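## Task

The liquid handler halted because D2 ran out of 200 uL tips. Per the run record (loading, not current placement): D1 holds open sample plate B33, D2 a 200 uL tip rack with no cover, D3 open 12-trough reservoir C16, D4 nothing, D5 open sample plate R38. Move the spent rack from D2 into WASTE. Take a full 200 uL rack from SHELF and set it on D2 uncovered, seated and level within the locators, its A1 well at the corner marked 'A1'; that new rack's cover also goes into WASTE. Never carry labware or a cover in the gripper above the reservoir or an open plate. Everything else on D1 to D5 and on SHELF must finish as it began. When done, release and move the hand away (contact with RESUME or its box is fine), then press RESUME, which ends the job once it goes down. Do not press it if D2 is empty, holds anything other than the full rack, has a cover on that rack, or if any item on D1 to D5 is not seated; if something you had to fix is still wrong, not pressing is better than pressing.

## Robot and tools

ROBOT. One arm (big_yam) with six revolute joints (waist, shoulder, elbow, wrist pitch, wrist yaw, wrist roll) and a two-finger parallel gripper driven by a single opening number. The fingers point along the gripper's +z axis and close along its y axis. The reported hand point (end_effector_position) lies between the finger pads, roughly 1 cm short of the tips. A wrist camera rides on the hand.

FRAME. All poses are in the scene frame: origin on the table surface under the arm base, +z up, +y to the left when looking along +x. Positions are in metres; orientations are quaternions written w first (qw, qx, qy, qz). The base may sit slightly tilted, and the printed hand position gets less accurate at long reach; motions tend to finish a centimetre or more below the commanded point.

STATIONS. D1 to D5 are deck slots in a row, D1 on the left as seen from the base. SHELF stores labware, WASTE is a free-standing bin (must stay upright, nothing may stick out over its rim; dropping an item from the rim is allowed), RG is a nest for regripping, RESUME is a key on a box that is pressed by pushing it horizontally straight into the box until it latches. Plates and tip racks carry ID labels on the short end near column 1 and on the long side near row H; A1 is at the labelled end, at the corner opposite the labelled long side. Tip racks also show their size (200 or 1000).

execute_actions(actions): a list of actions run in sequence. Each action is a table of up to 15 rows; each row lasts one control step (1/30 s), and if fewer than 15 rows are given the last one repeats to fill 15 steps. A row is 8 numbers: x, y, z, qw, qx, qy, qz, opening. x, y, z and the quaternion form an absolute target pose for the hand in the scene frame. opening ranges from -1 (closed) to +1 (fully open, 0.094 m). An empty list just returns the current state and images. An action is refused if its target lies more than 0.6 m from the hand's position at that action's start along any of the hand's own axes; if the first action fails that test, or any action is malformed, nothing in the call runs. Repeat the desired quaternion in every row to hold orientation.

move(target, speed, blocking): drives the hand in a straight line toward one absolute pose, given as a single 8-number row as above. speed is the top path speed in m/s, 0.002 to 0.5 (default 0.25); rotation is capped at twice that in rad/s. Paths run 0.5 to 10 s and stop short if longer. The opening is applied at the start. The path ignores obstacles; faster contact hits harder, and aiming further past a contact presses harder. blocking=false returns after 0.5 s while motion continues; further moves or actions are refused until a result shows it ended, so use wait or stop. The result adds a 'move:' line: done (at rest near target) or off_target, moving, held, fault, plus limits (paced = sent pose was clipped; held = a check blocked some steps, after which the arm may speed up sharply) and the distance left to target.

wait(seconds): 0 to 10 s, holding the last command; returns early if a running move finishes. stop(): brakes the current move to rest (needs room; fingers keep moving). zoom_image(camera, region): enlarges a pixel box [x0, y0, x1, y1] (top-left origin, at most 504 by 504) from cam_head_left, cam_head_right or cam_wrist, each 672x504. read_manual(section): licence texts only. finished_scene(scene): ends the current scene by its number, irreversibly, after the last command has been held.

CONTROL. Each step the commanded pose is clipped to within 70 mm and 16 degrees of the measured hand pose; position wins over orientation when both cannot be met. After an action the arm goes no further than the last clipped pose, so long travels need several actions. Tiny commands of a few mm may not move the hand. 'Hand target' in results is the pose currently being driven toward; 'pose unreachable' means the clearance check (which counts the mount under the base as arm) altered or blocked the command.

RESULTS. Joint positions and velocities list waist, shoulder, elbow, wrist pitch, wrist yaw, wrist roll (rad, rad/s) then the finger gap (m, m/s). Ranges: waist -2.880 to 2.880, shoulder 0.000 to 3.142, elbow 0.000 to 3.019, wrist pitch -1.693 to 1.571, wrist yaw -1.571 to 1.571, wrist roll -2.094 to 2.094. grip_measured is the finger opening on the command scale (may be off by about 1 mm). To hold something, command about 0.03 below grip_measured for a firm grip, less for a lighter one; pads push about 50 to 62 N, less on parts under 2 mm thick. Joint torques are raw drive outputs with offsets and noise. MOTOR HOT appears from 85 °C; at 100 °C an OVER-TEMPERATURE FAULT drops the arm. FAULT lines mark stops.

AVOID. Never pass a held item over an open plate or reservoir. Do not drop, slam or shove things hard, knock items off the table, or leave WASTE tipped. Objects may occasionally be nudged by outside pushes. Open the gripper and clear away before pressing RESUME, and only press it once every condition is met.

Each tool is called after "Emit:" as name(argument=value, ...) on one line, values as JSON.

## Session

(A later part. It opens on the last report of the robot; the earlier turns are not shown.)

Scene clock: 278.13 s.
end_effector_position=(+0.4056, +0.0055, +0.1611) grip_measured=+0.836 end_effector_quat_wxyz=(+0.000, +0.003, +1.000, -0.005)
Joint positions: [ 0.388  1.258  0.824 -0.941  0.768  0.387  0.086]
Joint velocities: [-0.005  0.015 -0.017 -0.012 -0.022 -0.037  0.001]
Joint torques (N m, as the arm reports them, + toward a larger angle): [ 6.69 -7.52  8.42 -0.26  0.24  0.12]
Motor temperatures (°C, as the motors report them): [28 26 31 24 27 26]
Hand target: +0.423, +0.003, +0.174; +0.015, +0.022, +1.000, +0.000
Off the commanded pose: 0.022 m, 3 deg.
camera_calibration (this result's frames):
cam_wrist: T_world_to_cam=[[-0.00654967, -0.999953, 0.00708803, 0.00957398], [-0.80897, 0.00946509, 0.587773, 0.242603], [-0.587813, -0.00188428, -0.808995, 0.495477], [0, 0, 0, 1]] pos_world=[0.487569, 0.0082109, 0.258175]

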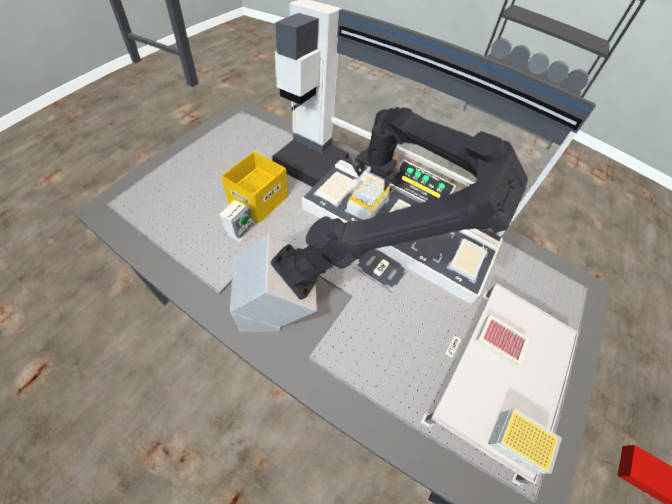

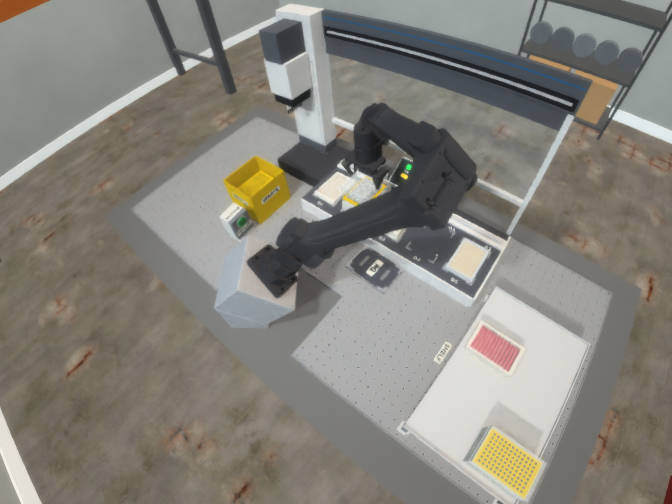

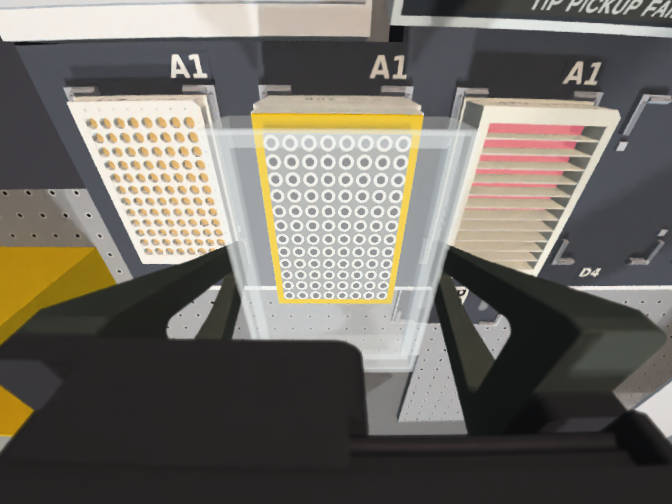

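Emit:
move(target=[0.245,0.012,0.165,0,0,1,0,0.77], speed=0.2)

Emit:
move(target=[0.242,0.36,0.215,0,0,1,0,0.77], speed=0.25)

Emit:
move(target=[0.234,0.342,0.145,0,0,1,0,0.77], speed=0.1)

Scene clock: 284.57 s.
end_effector_position=(+0.2482, +0.0119, +0.1671) grip_measured=+0.836 end_effector_quat_wxyz=(-0.001, -0.001, +1.000, -0.001)
Joint positions: [ 0.634  1.025  0.462 -1.05   0.779  0.718  0.086]
Joint velocities: [-0.015  0.005  0.012  0.017 -0.007 -0.007 -0.001]
Joint torques (N m, as the arm reports them, + toward a larger angle): [ 4.01 -1.35  5.45 -0.27  0.28  0.12]
Motor temperatures (°C, as the motors report them): [28 26 31 24 27 26]
Hand target: +0.245, +0.011, +0.168; -0.000, -0.000, +1.000, -0.003
Off the commanded pose: 0.004 m, 0 deg.
move: done
camera_calibration (this result's frames):
cam_wrist: T_world_to_cam=[[0.00290391, -0.999995, -0.00105771, 0.0139251], [-0.807736, -0.00296916, 0.589537, 0.1113], [-0.589537, -0.000857607, -0.807741, 0.408058], [0, 0, 0, 1]] pos_world=[0.330426, 0.0146055, 0.264005]

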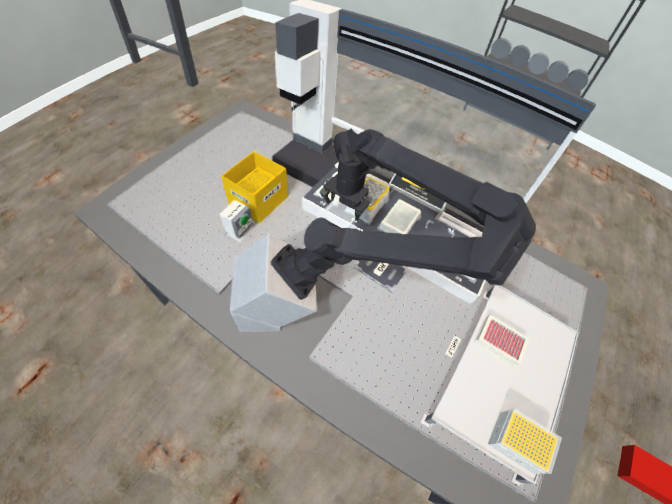

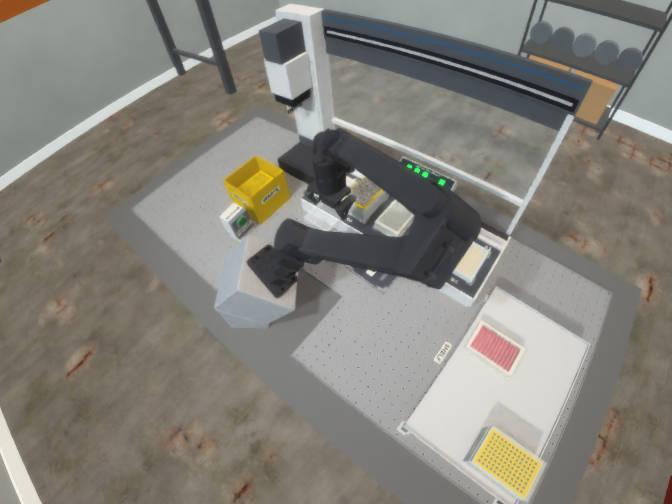

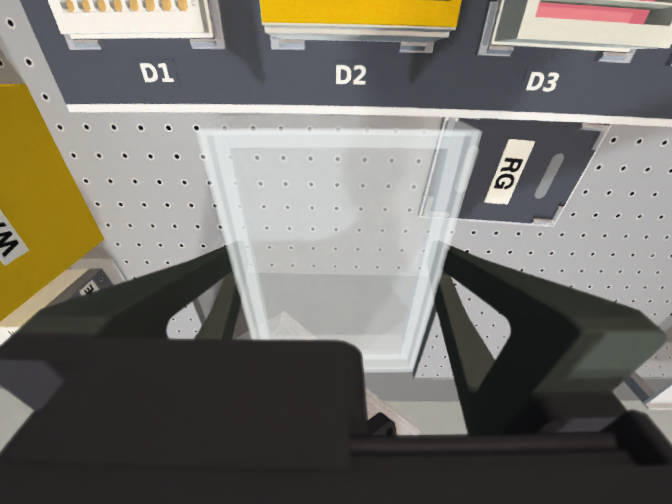

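Scene clock: 286.47 s.
end_effector_position=(+0.2392, +0.3443, +0.2031) grip_measured=+0.836 end_effector_quat_wxyz=(-0.000, -0.011, +1.000, -0.012)
Joint positions: [ 1.106  2.101  1.156 -1.104  0.666  1.327  0.086]
Joint velocities: [-0.005 -0.015  0.017 -0.032  0.037 -0.051  0.   ]
Joint torques (N m, as the arm reports them, + toward a larger angle): [ 11.07 -10.22   9.38  -0.36   0.08   0.11]
Motor temperatures (°C, as the motors report them): [28 26 31 24 27 26]
Hand target: +0.245, +0.357, +0.210; +0.001, +0.001, +1.000, -0.005
Off the commanded pose: 0.020 m, 2 deg.
move: off_target
camera_calibration (this result's frames):
cam_wrist: T_world_to_cam=[[0.0213257, -0.999569, 0.0201553, 0.337568], [-0.808762, -0.00539624, 0.588111, 0.0851538], [-0.587749, -0.0288427, -0.808529, 0.441453], [0, 0, 0, 1]] pos_world=[0.321134, 0.350615, 0.300044]

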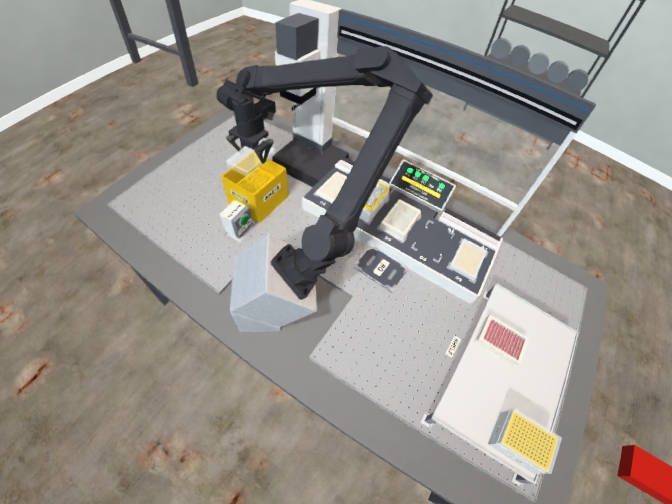

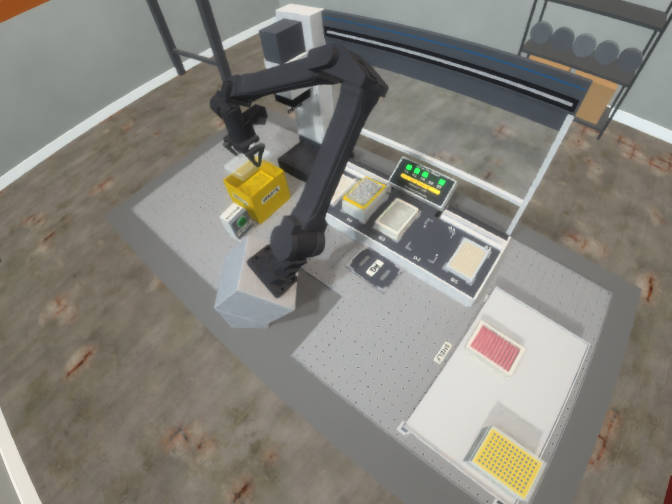

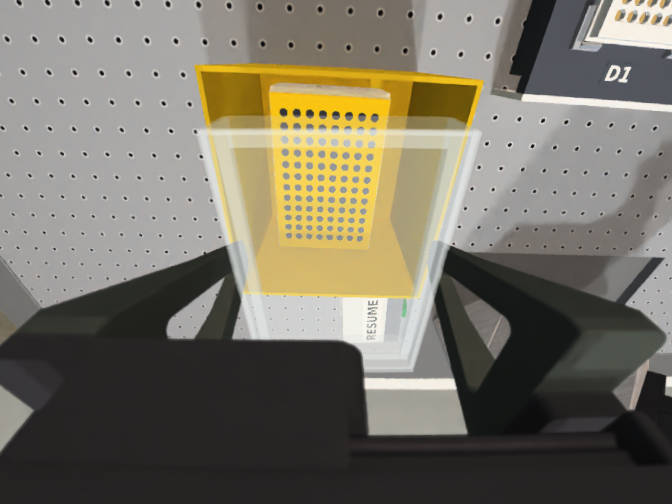

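Scene clock: 287.43 s.
end_effector_position=(+0.2386, +0.3467, +0.1620) grip_measured=+0.836 end_effector_quat_wxyz=(+0.006, +0.010, +1.000, +0.015)
Joint positions: [ 1.051  2.113  1.071 -0.896  0.686  1.259  0.086]
Joint velocities: [-0.024  0.005 -0.007  0.012  0.051 -0.037  0.001]
Joint torques (N m, as the arm reports them, + toward a larger angle): [ 9.48 -9.13  5.07  0.48  0.31 -0.17]
Motor temperatures (°C, as the motors report them): [28 26 31 24 27 26]
Hand target: +0.232, +0.340, +0.146; -0.001, -0.001, +1.000, +0.001
Off the commanded pose: 0.018 m, 2 deg.
move: off_target
camera_calibration (this result's frames):
cam_wrist: T_world_to_cam=[[-0.0189792, -0.999259, -0.0334728, 0.358918], [-0.815968, -0.0038665, 0.578084, 0.11161], [-0.577785, 0.0382843, -0.815291, 0.383417], [0, 0, 0, 1]] pos_world=[0.319414, 0.344404, 0.260091]

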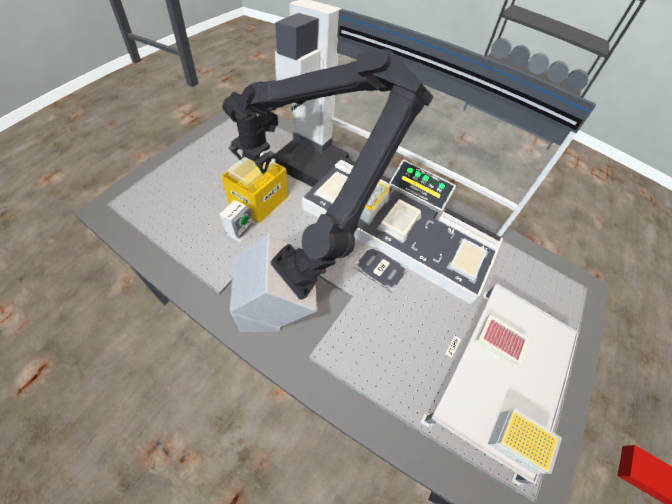

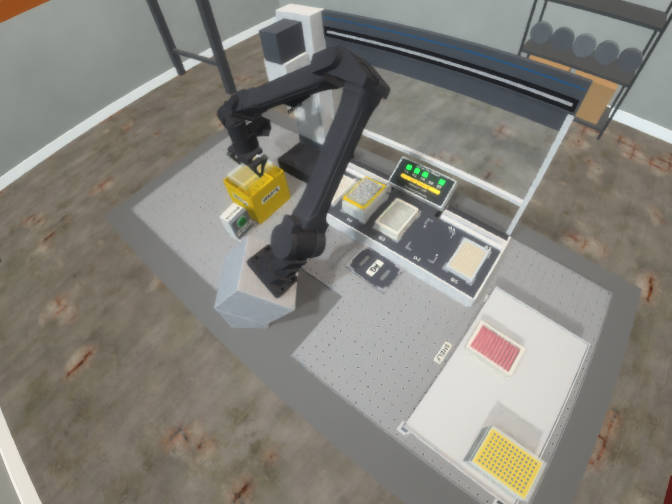

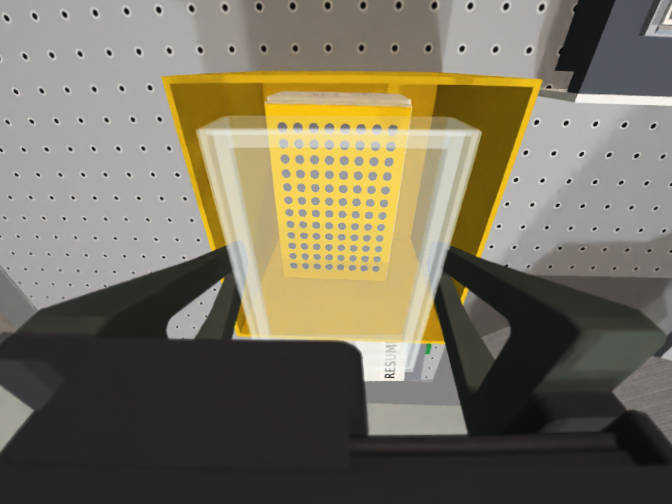

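Emit:
move(target=[0.234,0.342,0.1,0,0,1,0,0.77], speed=0.1)

Emit:
execute_actions(actions=[[[0.234,0.340,0.1,0,0,1,0,0.95]]])

Emit:
move(target=[0.24,0.345,0.19,0,0,1,0,0.95], speed=0.2)

Emit:
move(target=[0.13,0.20,0.165,0,0,0.966,0.259,0.95], speed=0.25)

Scene clock: 297.23 s.
end_effector_position=(+0.2377, +0.3473, +0.1147) grip_measured=+0.836 end_effector_quat_wxyz=(+0.006, +0.008, +1.000, +0.012)
Joint positions: [ 0.984  2.175  1.034 -0.75   0.711  1.178  0.086]
Joint velocities: [-0.015  0.005 -0.007 -0.017 -0.007 -0.007 -0.   ]
Joint torques (N m, as the arm reports them, + toward a larger angle): [ 9.64 -9.85  4.47  0.48  0.3  -0.16]
Motor temperatures (°C, as the motors report them): [28 26 31 24 27 26]
Hand target: +0.233, +0.341, +0.101; -0.000, +0.000, +1.000, +0.001
Off the commanded pose: 0.016 m, 2 deg.
move: off_target
camera_calibration (this result's frames):
cam_wrist: T_world_to_cam=[[-0.0159858, -0.999476, -0.0281411, 0.356706], [-0.816391, -0.00320227, 0.577491, 0.138172], [-0.577278, 0.0322058, -0.815912, 0.346364], [0, 0, 0, 1]] pos_world=[0.318453, 0.345806, 0.212847]

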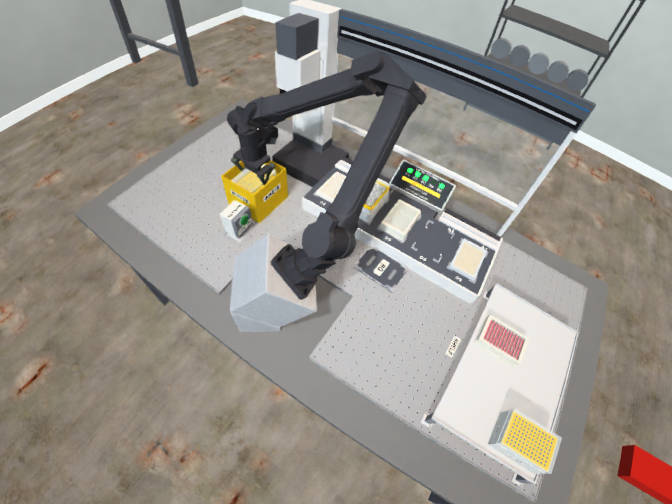

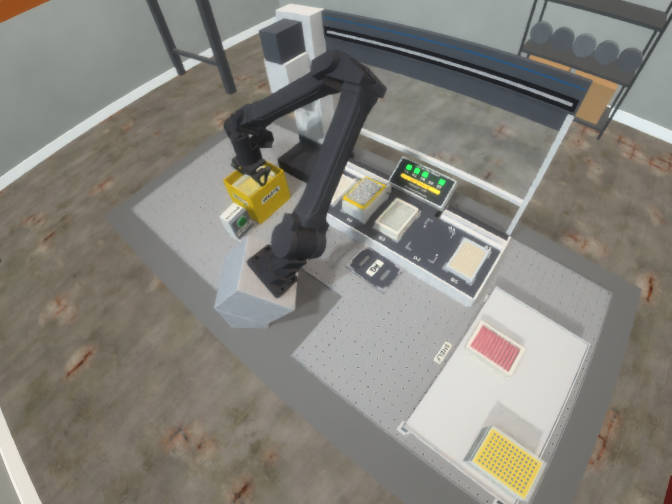

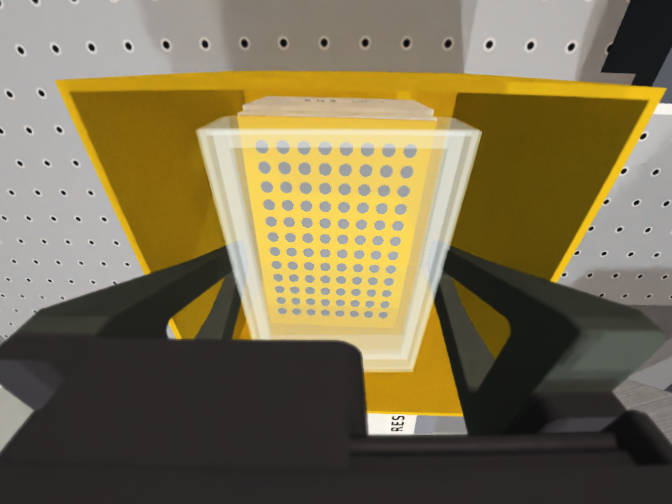

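Scene clock: 297.73 s.
end_effector_position=(+0.2379, +0.3472, +0.1147) grip_measured=+0.948 end_effector_quat_wxyz=(+0.007, +0.006, +1.000, +0.012)
Joint positions: [ 0.984  2.175  1.034 -0.75   0.712  1.174  0.092]
Joint velocities: [-0.015 -0.024 -0.002  0.007 -0.022  0.022  0.001]
Joint torques (N m, as the arm reports them, + toward a larger angle): [  9.35 -10.54   4.37   0.53   0.3   -0.14]
Motor temperatures (°C, as the motors report them): [28 26 31 24 27 26]
Hand target: +0.233, +0.340, +0.101; -0.000, +0.000, +1.000, +0.000
Off the commanded pose: 0.017 m, 2 deg.
camera_calibration (this result's frames):
cam_wrist: T_world_to_cam=[[-0.0117936, -0.999552, -0.0274983, 0.355561], [-0.817237, -0.00621103, 0.576268, 0.139754], [-0.576181, 0.0292689, -0.816798, 0.347367], [0, 0, 0, 1]] pos_world=[0.318552, 0.346102, 0.21297]

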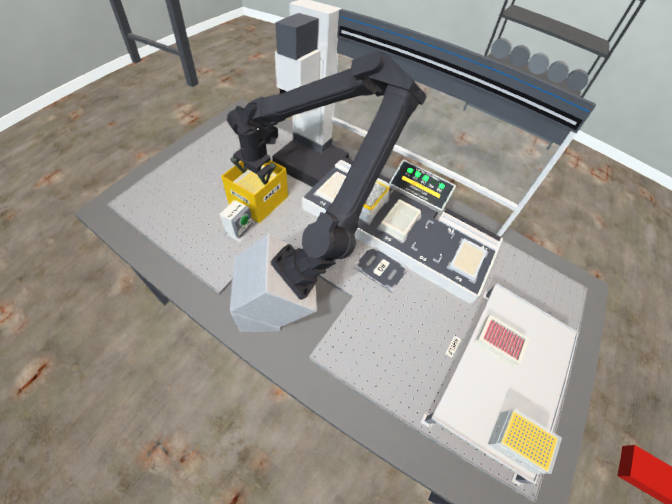

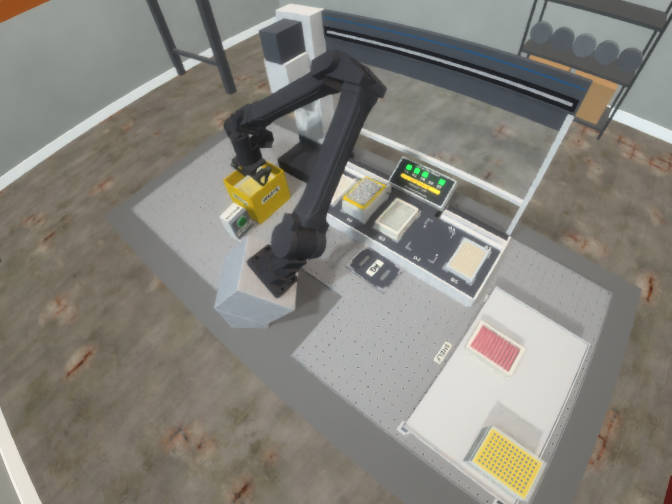

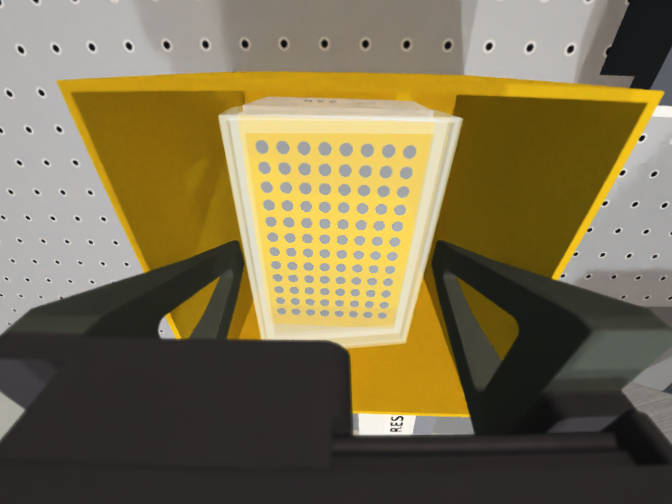

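Scene clock: 298.60 s.
end_effector_position=(+0.2324, +0.3368, +0.1832) grip_measured=+0.948 end_effector_quat_wxyz=(+0.000, -0.015, +1.000, -0.008)
Joint positions: [ 1.087  2.098  1.097 -1.024  0.673  1.291  0.092]
Joint velocities: [-0.015  0.005 -0.007  0.002  0.066  0.037 -0.   ]
Joint torques (N m, as the arm reports them, + toward a larger angle): [ 10.26 -10.43   8.62  -0.31   0.11   0.13]
Motor temperatures (°C, as the motors report them): [28 26 31 24 27 26]
Hand target: +0.241, +0.346, +0.189; +0.001, +0.000, +1.000, -0.001
Off the commanded pose: 0.013 m, 2 deg.
move: off_target
camera_calibration (this result's frames):
cam_wrist: T_world_to_cam=[[0.030386, -0.999456, 0.0127914, 0.329803], [-0.809026, -0.0170771, 0.587524, 0.0953844], [-0.586986, -0.0282011, -0.809106, 0.420938], [0, 0, 0, 1]] pos_world=[0.314232, 0.343124, 0.280324]

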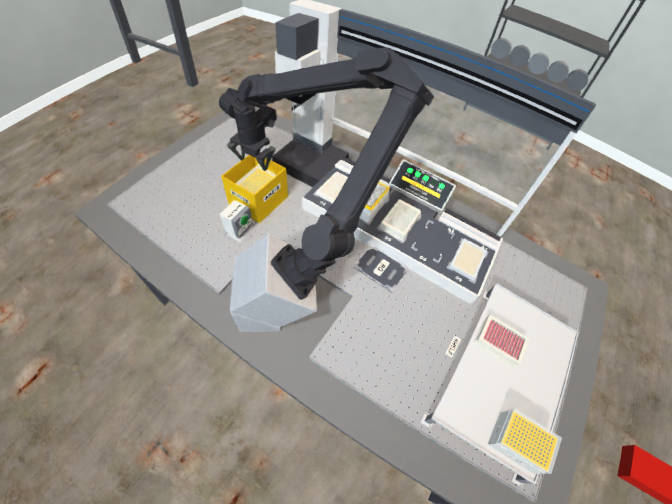

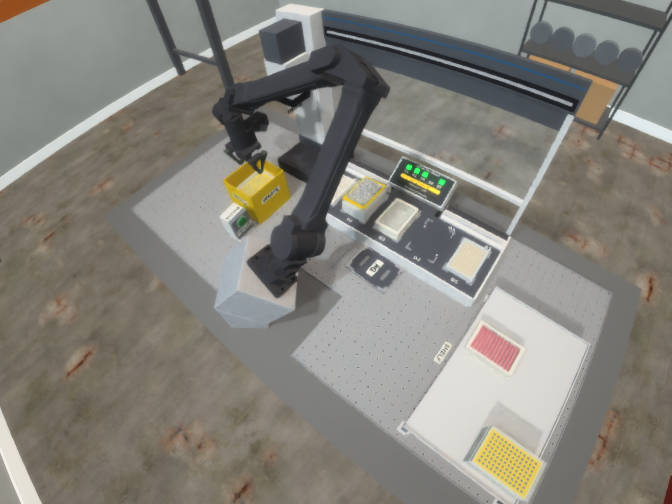

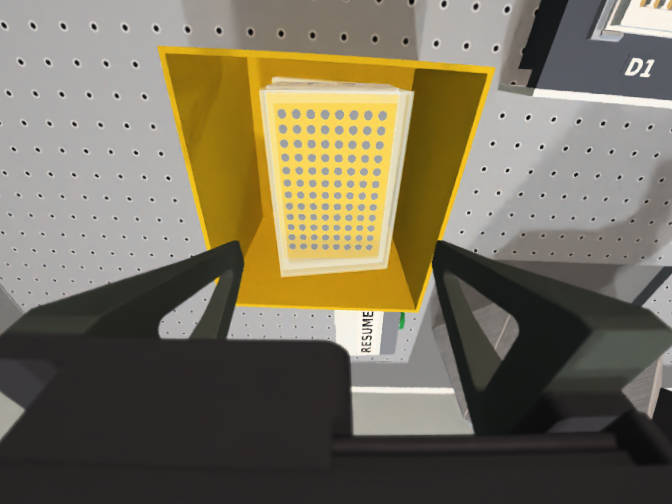

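Scene clock: 300.13 s.
end_effector_position=(+0.1324, +0.1997, +0.1681) grip_measured=+0.948 end_effector_quat_wxyz=(-0.007, +0.008, +0.967, +0.255)
Joint positions: [ 1.114  1.451  0.287 -0.302  0.449  1.056  0.092]
Joint velocities: [ 0.015 -0.005 -0.007 -0.012 -0.037 -0.037  0.   ]
Joint torques (N m, as the arm reports them, + toward a larger angle): [ 4.97 -1.5   5.87  1.33 -0.2  -0.21]
Motor temperatures (°C, as the motors report them): [28 26 31 24 27 26]
Hand target: +0.130, +0.200, +0.169; -0.004, -0.002, +0.966, +0.260
Off the commanded pose: 0.004 m, 1 deg.
move: done
camera_calibration (this result's frames):
cam_wrist: T_world_to_cam=[[-0.0192991, -0.868199, -0.495841, 0.26188], [-0.802972, -0.282025, 0.525069, 0.0836815], [-0.595704, 0.408279, -0.691697, 0.240331], [0, 0, 0, 1]] pos_world=[0.215414, 0.152842, 0.252148]

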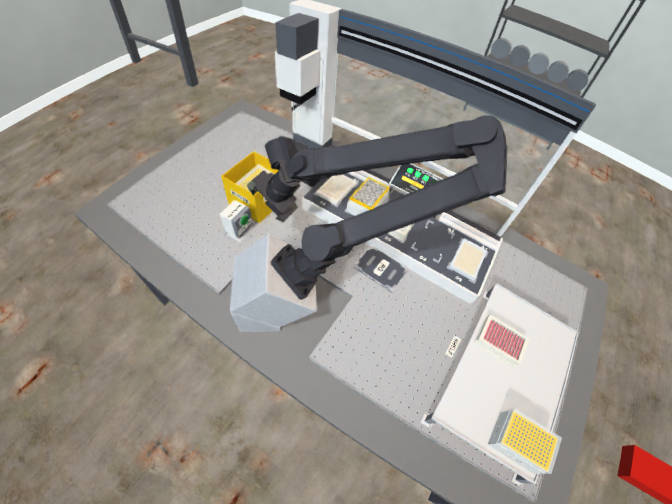

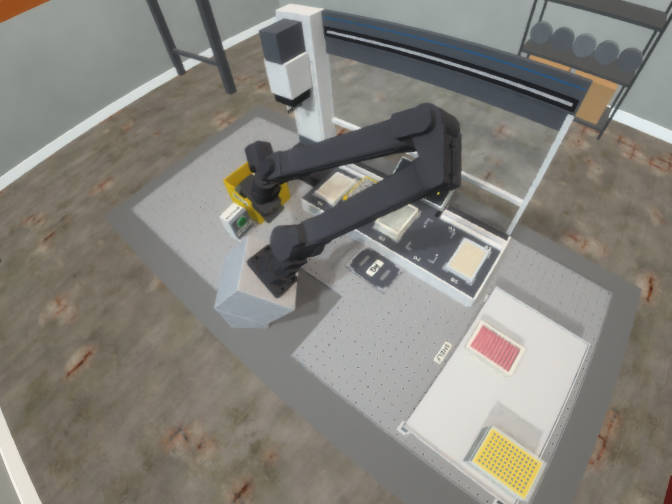

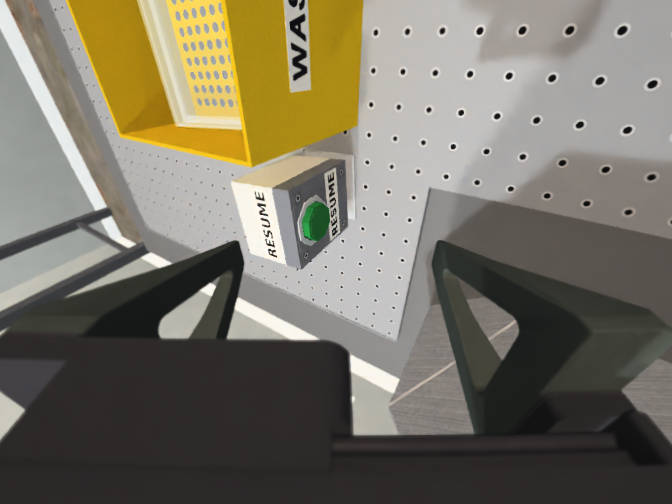

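Emit:
move(target=[0.097,0.225,0.088,0,0,0.954,0.30,-1], speed=0.15)

Emit:
zoom_image(camera="cam_head_left", region=[200, 150, 320, 260])

Emit:
zoom_image(camera="cam_head_left", region=[300, 140, 520, 310])

Scene clock: 312.97 s.
end_effector_position=(+0.0978, +0.2285, +0.0946) grip_measured=-0.986 end_effector_quat_wxyz=(+0.001, +0.001, +0.952, +0.305)
Joint positions: [0.996 1.974 0.185 0.475 0.377 0.87  0.001]
Joint velocities: [-0.005 -0.005 -0.007  0.012  0.066 -0.007 -0.   ]
Joint torques (N m, as the arm reports them, + toward a larger angle): [ 4.08 -3.86  1.63  1.43 -0.31 -0.23]
Motor temperatures (°C, as the motors report them): [28 26 31 24 27 26]
Hand target: +0.096, +0.223, +0.091; -0.001, -0.000, +0.954, +0.301
Off the commanded pose: 0.008 m, 1 deg.
move: done
camera_calibration (this result's frames):
cam_wrist: T_world_to_cam=[[-0.00146318, -0.811572, -0.584251, 0.243456], [-0.81056, -0.341207, 0.475994, 0.121487], [-0.585654, 0.474267, -0.657328, 0.137871], [0, 0, 0, 1]] pos_world=[0.179574, 0.173646, 0.175039]

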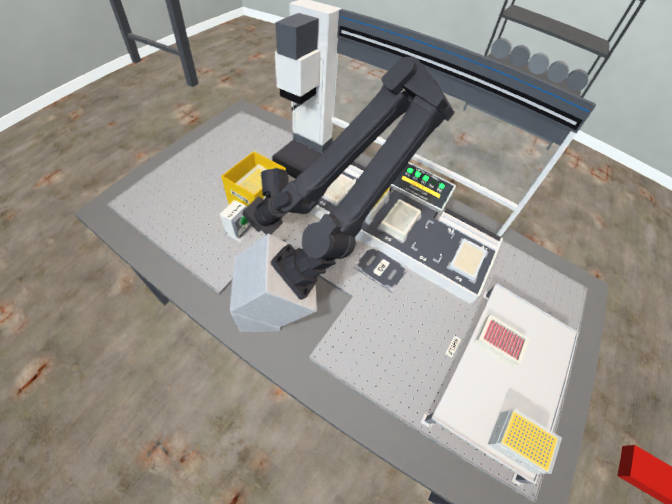

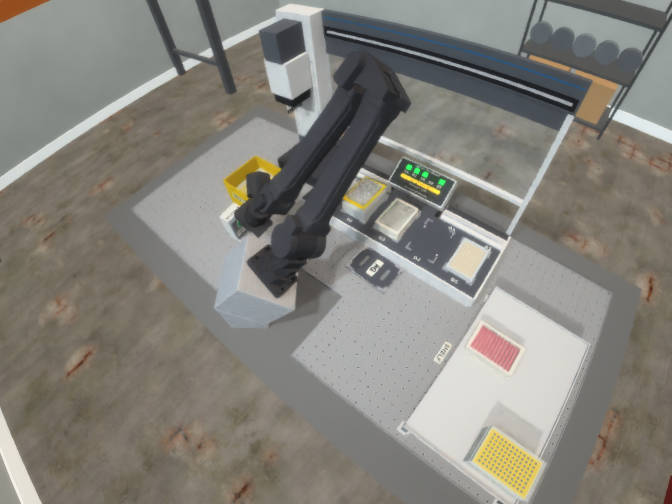

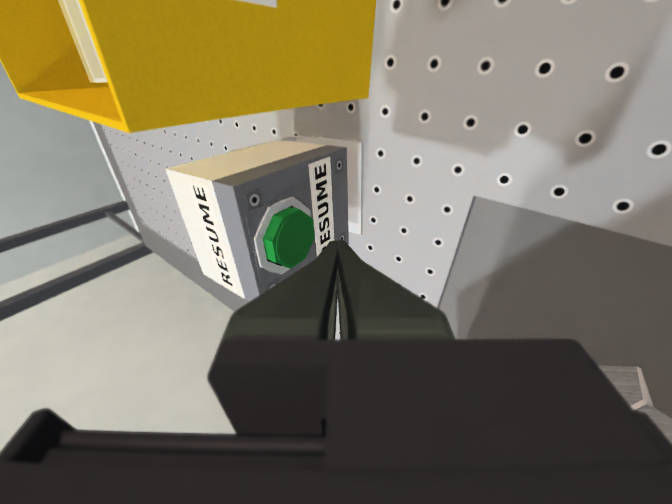

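Region (200, 150, 320, 260) of cam_head_left's 672x504 image, scaled by 4.200, with more detail than that image has; it fills the top 462 rows of this view, and the rest is white.

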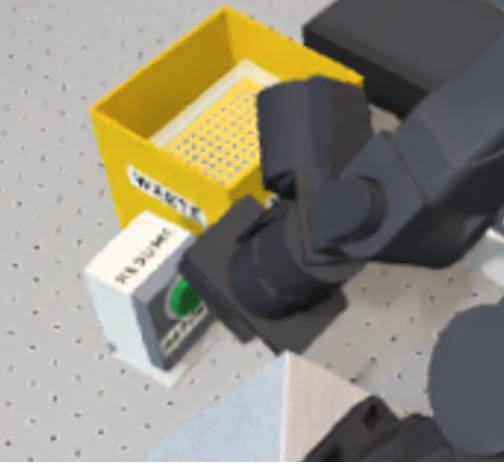

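Region (300, 140, 520, 310) of cam_head_left's 672x504 image, scaled by 2.291, with more detail than that image has; it fills the top 389 rows of this view, and the rest is white.

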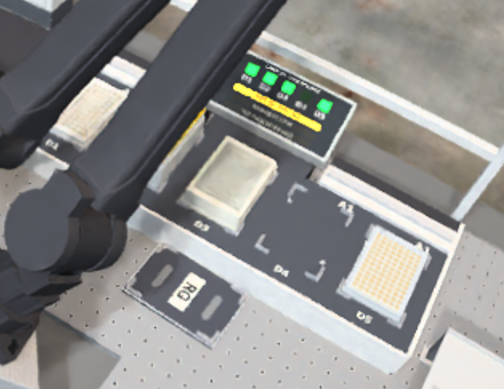

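Emit:
move(target=[0.092,0.25,0.082,0,0,0.954,0.30,-1], speed=0.04)

Scene clock: 326.13 s.
end_effector_position=(+0.0909, +0.2417, +0.0813) grip_measured=-0.986 end_effector_quat_wxyz=(-0.003, -0.005, +0.955, +0.295)
Joint positions: [1.    2.083 0.227 0.517 0.382 0.873 0.001]
Joint velocities: [-0.005 -0.005 -0.022  0.017 -0.007 -0.051  0.   ]
Joint torques (N m, as the arm reports them, + toward a larger angle): [ 7.06 -3.55  3.04  1.38 -0.03  0.04]
Motor temperatures (°C, as the motors report them): [28 26 30 24 27 26]
Hand target: +0.092, +0.249, +0.082; -0.000, +0.000, +0.954, +0.300
Off the commanded pose: 0.008 m, 1 deg.
move: done
camera_calibration (this result's frames):
cam_wrist: T_world_to_cam=[[0.0084614, -0.823486, -0.567273, 0.246942], [-0.803645, -0.34318, 0.486192, 0.12569], [-0.595049, 0.451772, -0.664694, 0.125709], [0, 0, 0, 1]] pos_world=[0.173723, 0.189696, 0.162532]

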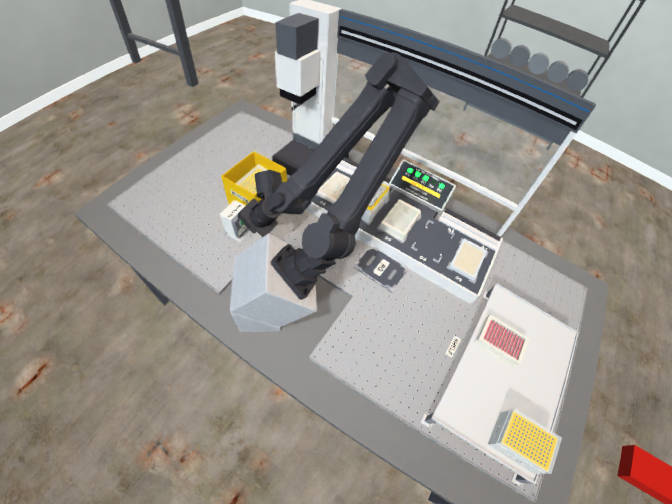

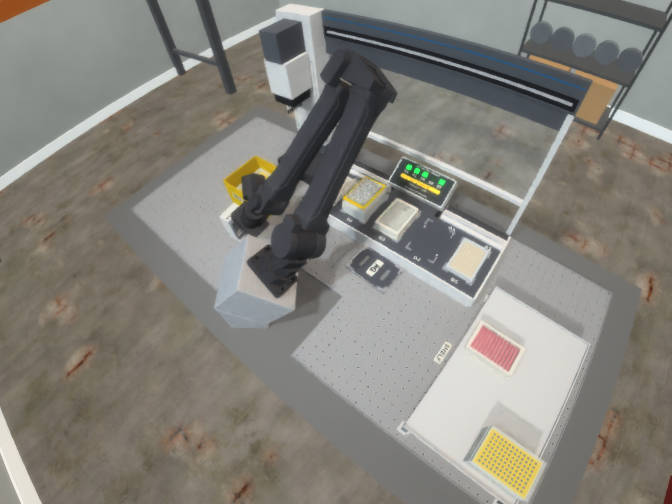

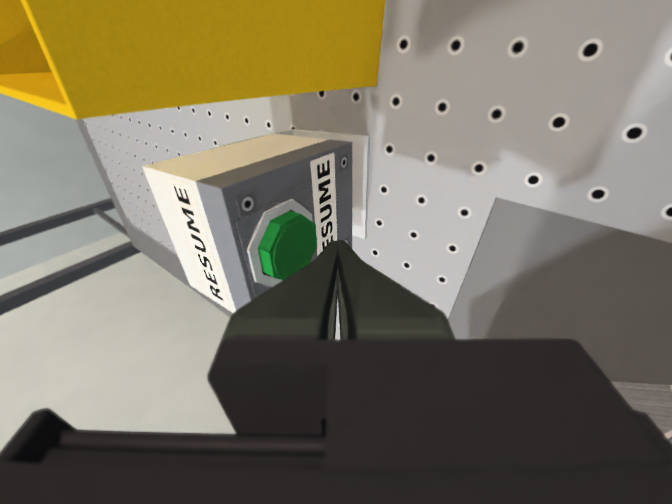

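Emit:
execute_actions(actions=[[[0.096,0.25,0.092,0,0,0.954,0.30,-1]],[[0.096,0.258,0.092,0,0,0.954,0.30,-1]],[[0.096,0.266,0.092,0,0,0.954,0.30,-1]]])

Scene clock: 333.90 s.
end_effector_position=(+0.0944, +0.2527, +0.0905) grip_measured=-0.986 end_effector_quat_wxyz=(-0.000, -0.003, +0.955, +0.296)
Joint positions: [1.037 2.052 0.256 0.446 0.395 0.913 0.001]
Joint velocities: [-0.015  0.005  0.007 -0.027 -0.066  0.007  0.001]
Joint torques (N m, as the arm reports them, + toward a larger angle): [ 6.93 -3.52  4.7   0.62 -0.19  0.07]
Motor temperatures (°C, as the motors report them): [28 26 30 24 27 26]
Hand target: +0.096, +0.266, +0.092; +0.000, -0.000, +0.954, +0.300
Off the commanded pose: 0.013 m, 1 deg.
camera_calibration (this result's frames):
cam_wrist: T_world_to_cam=[[0.006096, -0.822712, -0.568425, 0.261363], [-0.807465, -0.339367, 0.482525, 0.12755], [-0.589884, 0.456042, -0.66638, 0.127473], [0, 0, 0, 1]] pos_world=[0.176593, 0.20018, 0.171965]

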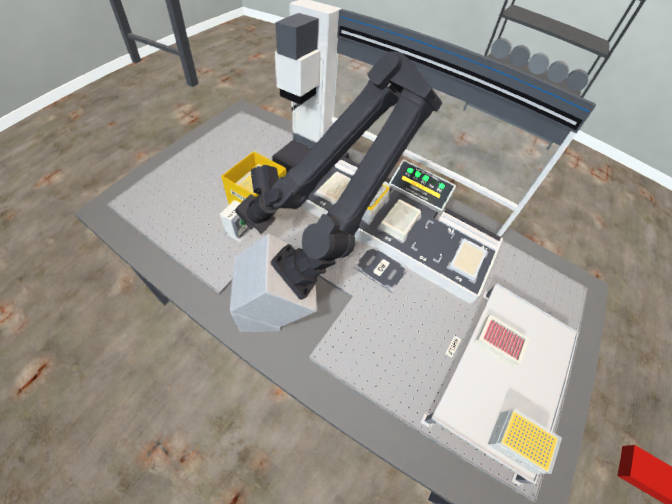

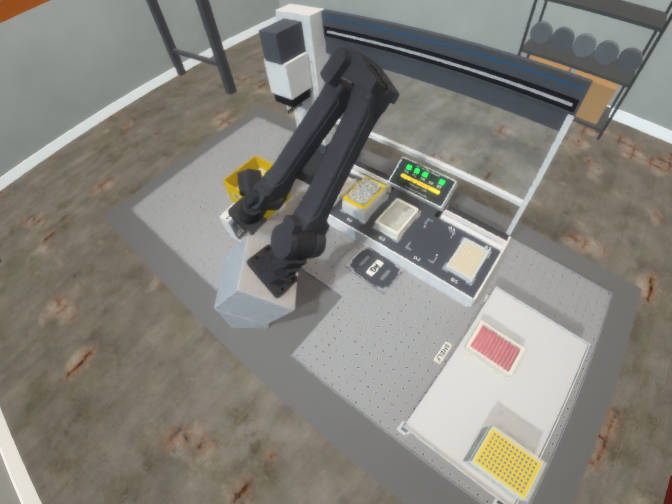

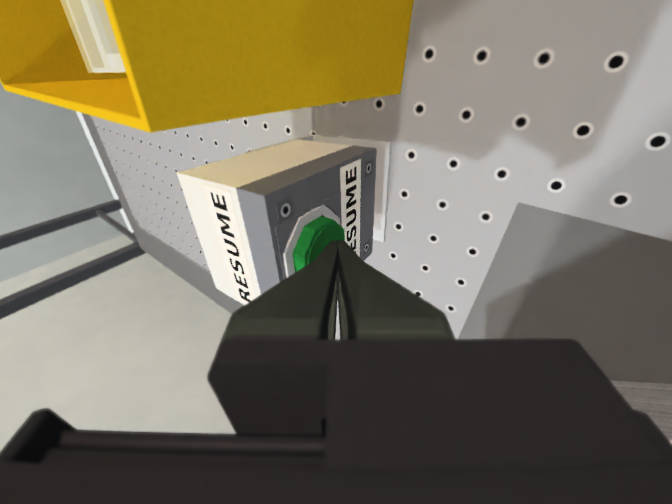

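Emit:
move(target=[0.097,0.285,0.088,0,0,0.954,0.30,-1], speed=0.03)

Scene clock: 338.60 s.
end_effector_position=(+0.0886, +0.2540, +0.0811) grip_measured=-0.986 end_effector_quat_wxyz=(-0.006, -0.010, +0.960, +0.280)
Joint positions: [1.038 2.097 0.277 0.432 0.404 0.919 0.001]
Joint velocities: [ 0.015 -0.015 -0.002  0.012 -0.066  0.007  0.   ]
Joint torques (N m, as the arm reports them, + toward a larger angle): [ 7.61 -3.92  6.3   0.97 -0.6   0.08]
Motor temperatures (°C, as the motors report them): [28 26 30 24 27 26]
Hand target: +0.097, +0.283, +0.089; -0.000, -0.000, +0.954, +0.300
Off the commanded pose: 0.033 m, 3 deg.
move: off_target
camera_calibration (this result's frames):
cam_wrist: T_world_to_cam=[[0.0155225, -0.841621, -0.539846, 0.258773], [-0.798984, -0.335048, 0.499367, 0.124647], [-0.601152, 0.423577, -0.677642, 0.127404], [0, 0, 0, 1]] pos_world=[0.172163, 0.205586, 0.163787]

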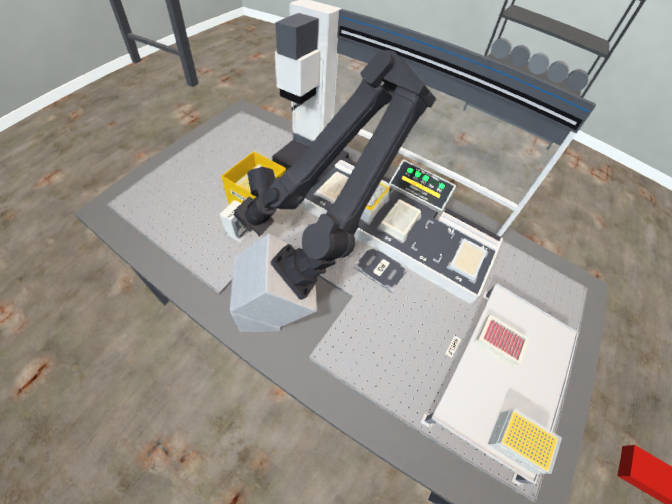

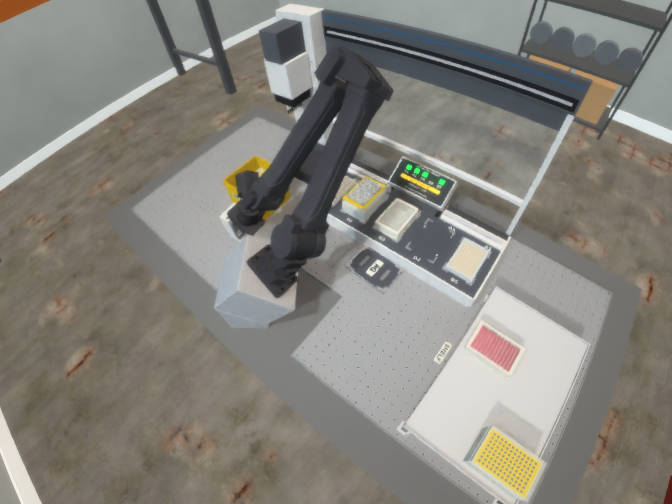

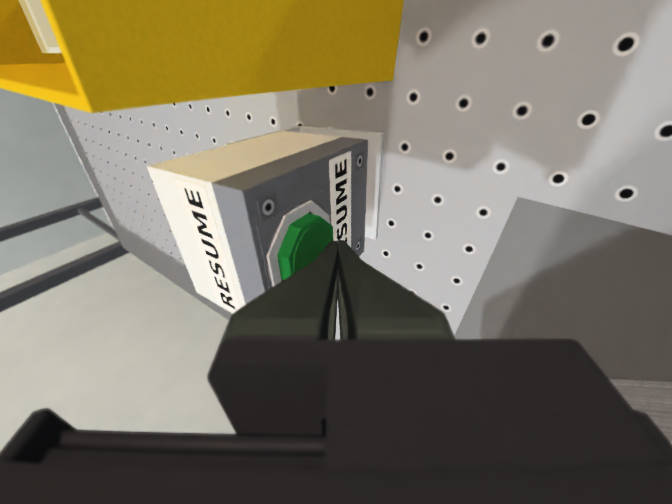

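In contact, partly pressed, sliding low. Push more with up/out bias.

Emit:
execute_actions(actions=[[[0.102,0.288,0.098,0,0,0.954,0.30,-1]],[[0.105,0.297,0.103,0,0,0.954,0.30,-1]],[[0.107,0.305,0.106,0,0,0.954,0.30,-1]]])

Scene clock: 344.17 s.
end_effector_position=(+0.0865, +0.2561, +0.0816) grip_measured=-0.987 end_effector_quat_wxyz=(-0.016, -0.022, +0.967, +0.252)
Joint positions: [1.059 2.077 0.319 0.292 0.419 0.953 0.001]
Joint velocities: [-0.015  0.005 -0.012 -0.007 -0.037  0.022  0.   ]
Joint torques (N m, as the arm reports them, + toward a larger angle): [ 8.29 -7.39  8.01  1.35 -1.09  0.02]
Motor temperatures (°C, as the motors report them): [28 26 30 24 27 26]
Hand target: +0.108, +0.302, +0.107; -0.001, -0.001, +0.954, +0.301
Off the commanded pose: 0.058 m, 7 deg.
camera_calibration (this result's frames):
cam_wrist: T_world_to_cam=[[0.0337279, -0.870677, -0.490698, 0.262636], [-0.782504, -0.328435, 0.528978, 0.117903], [-0.621731, 0.366131, -0.692386, 0.143284], [0, 0, 0, 1]] pos_world=[0.172486, 0.214934, 0.165715]

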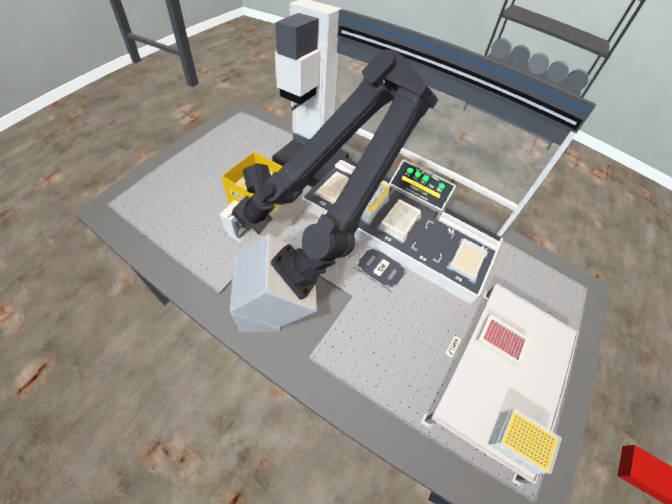

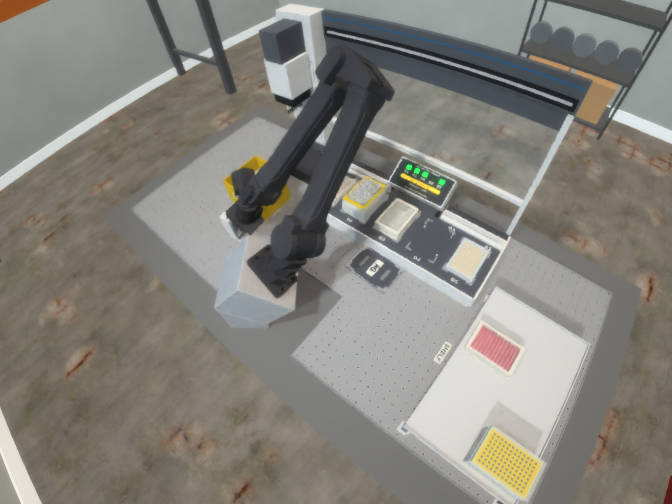

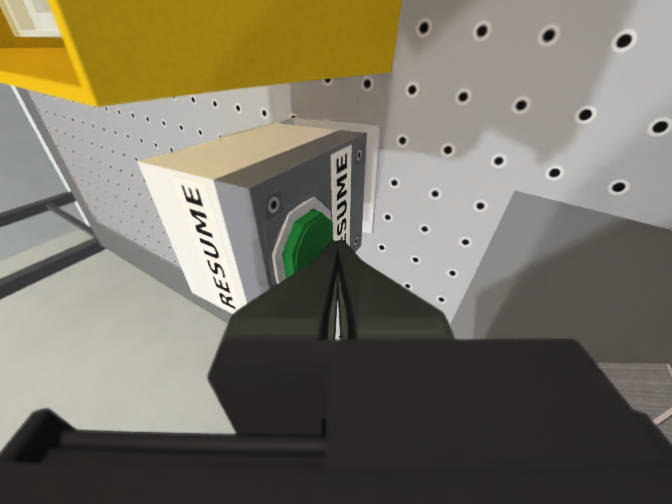

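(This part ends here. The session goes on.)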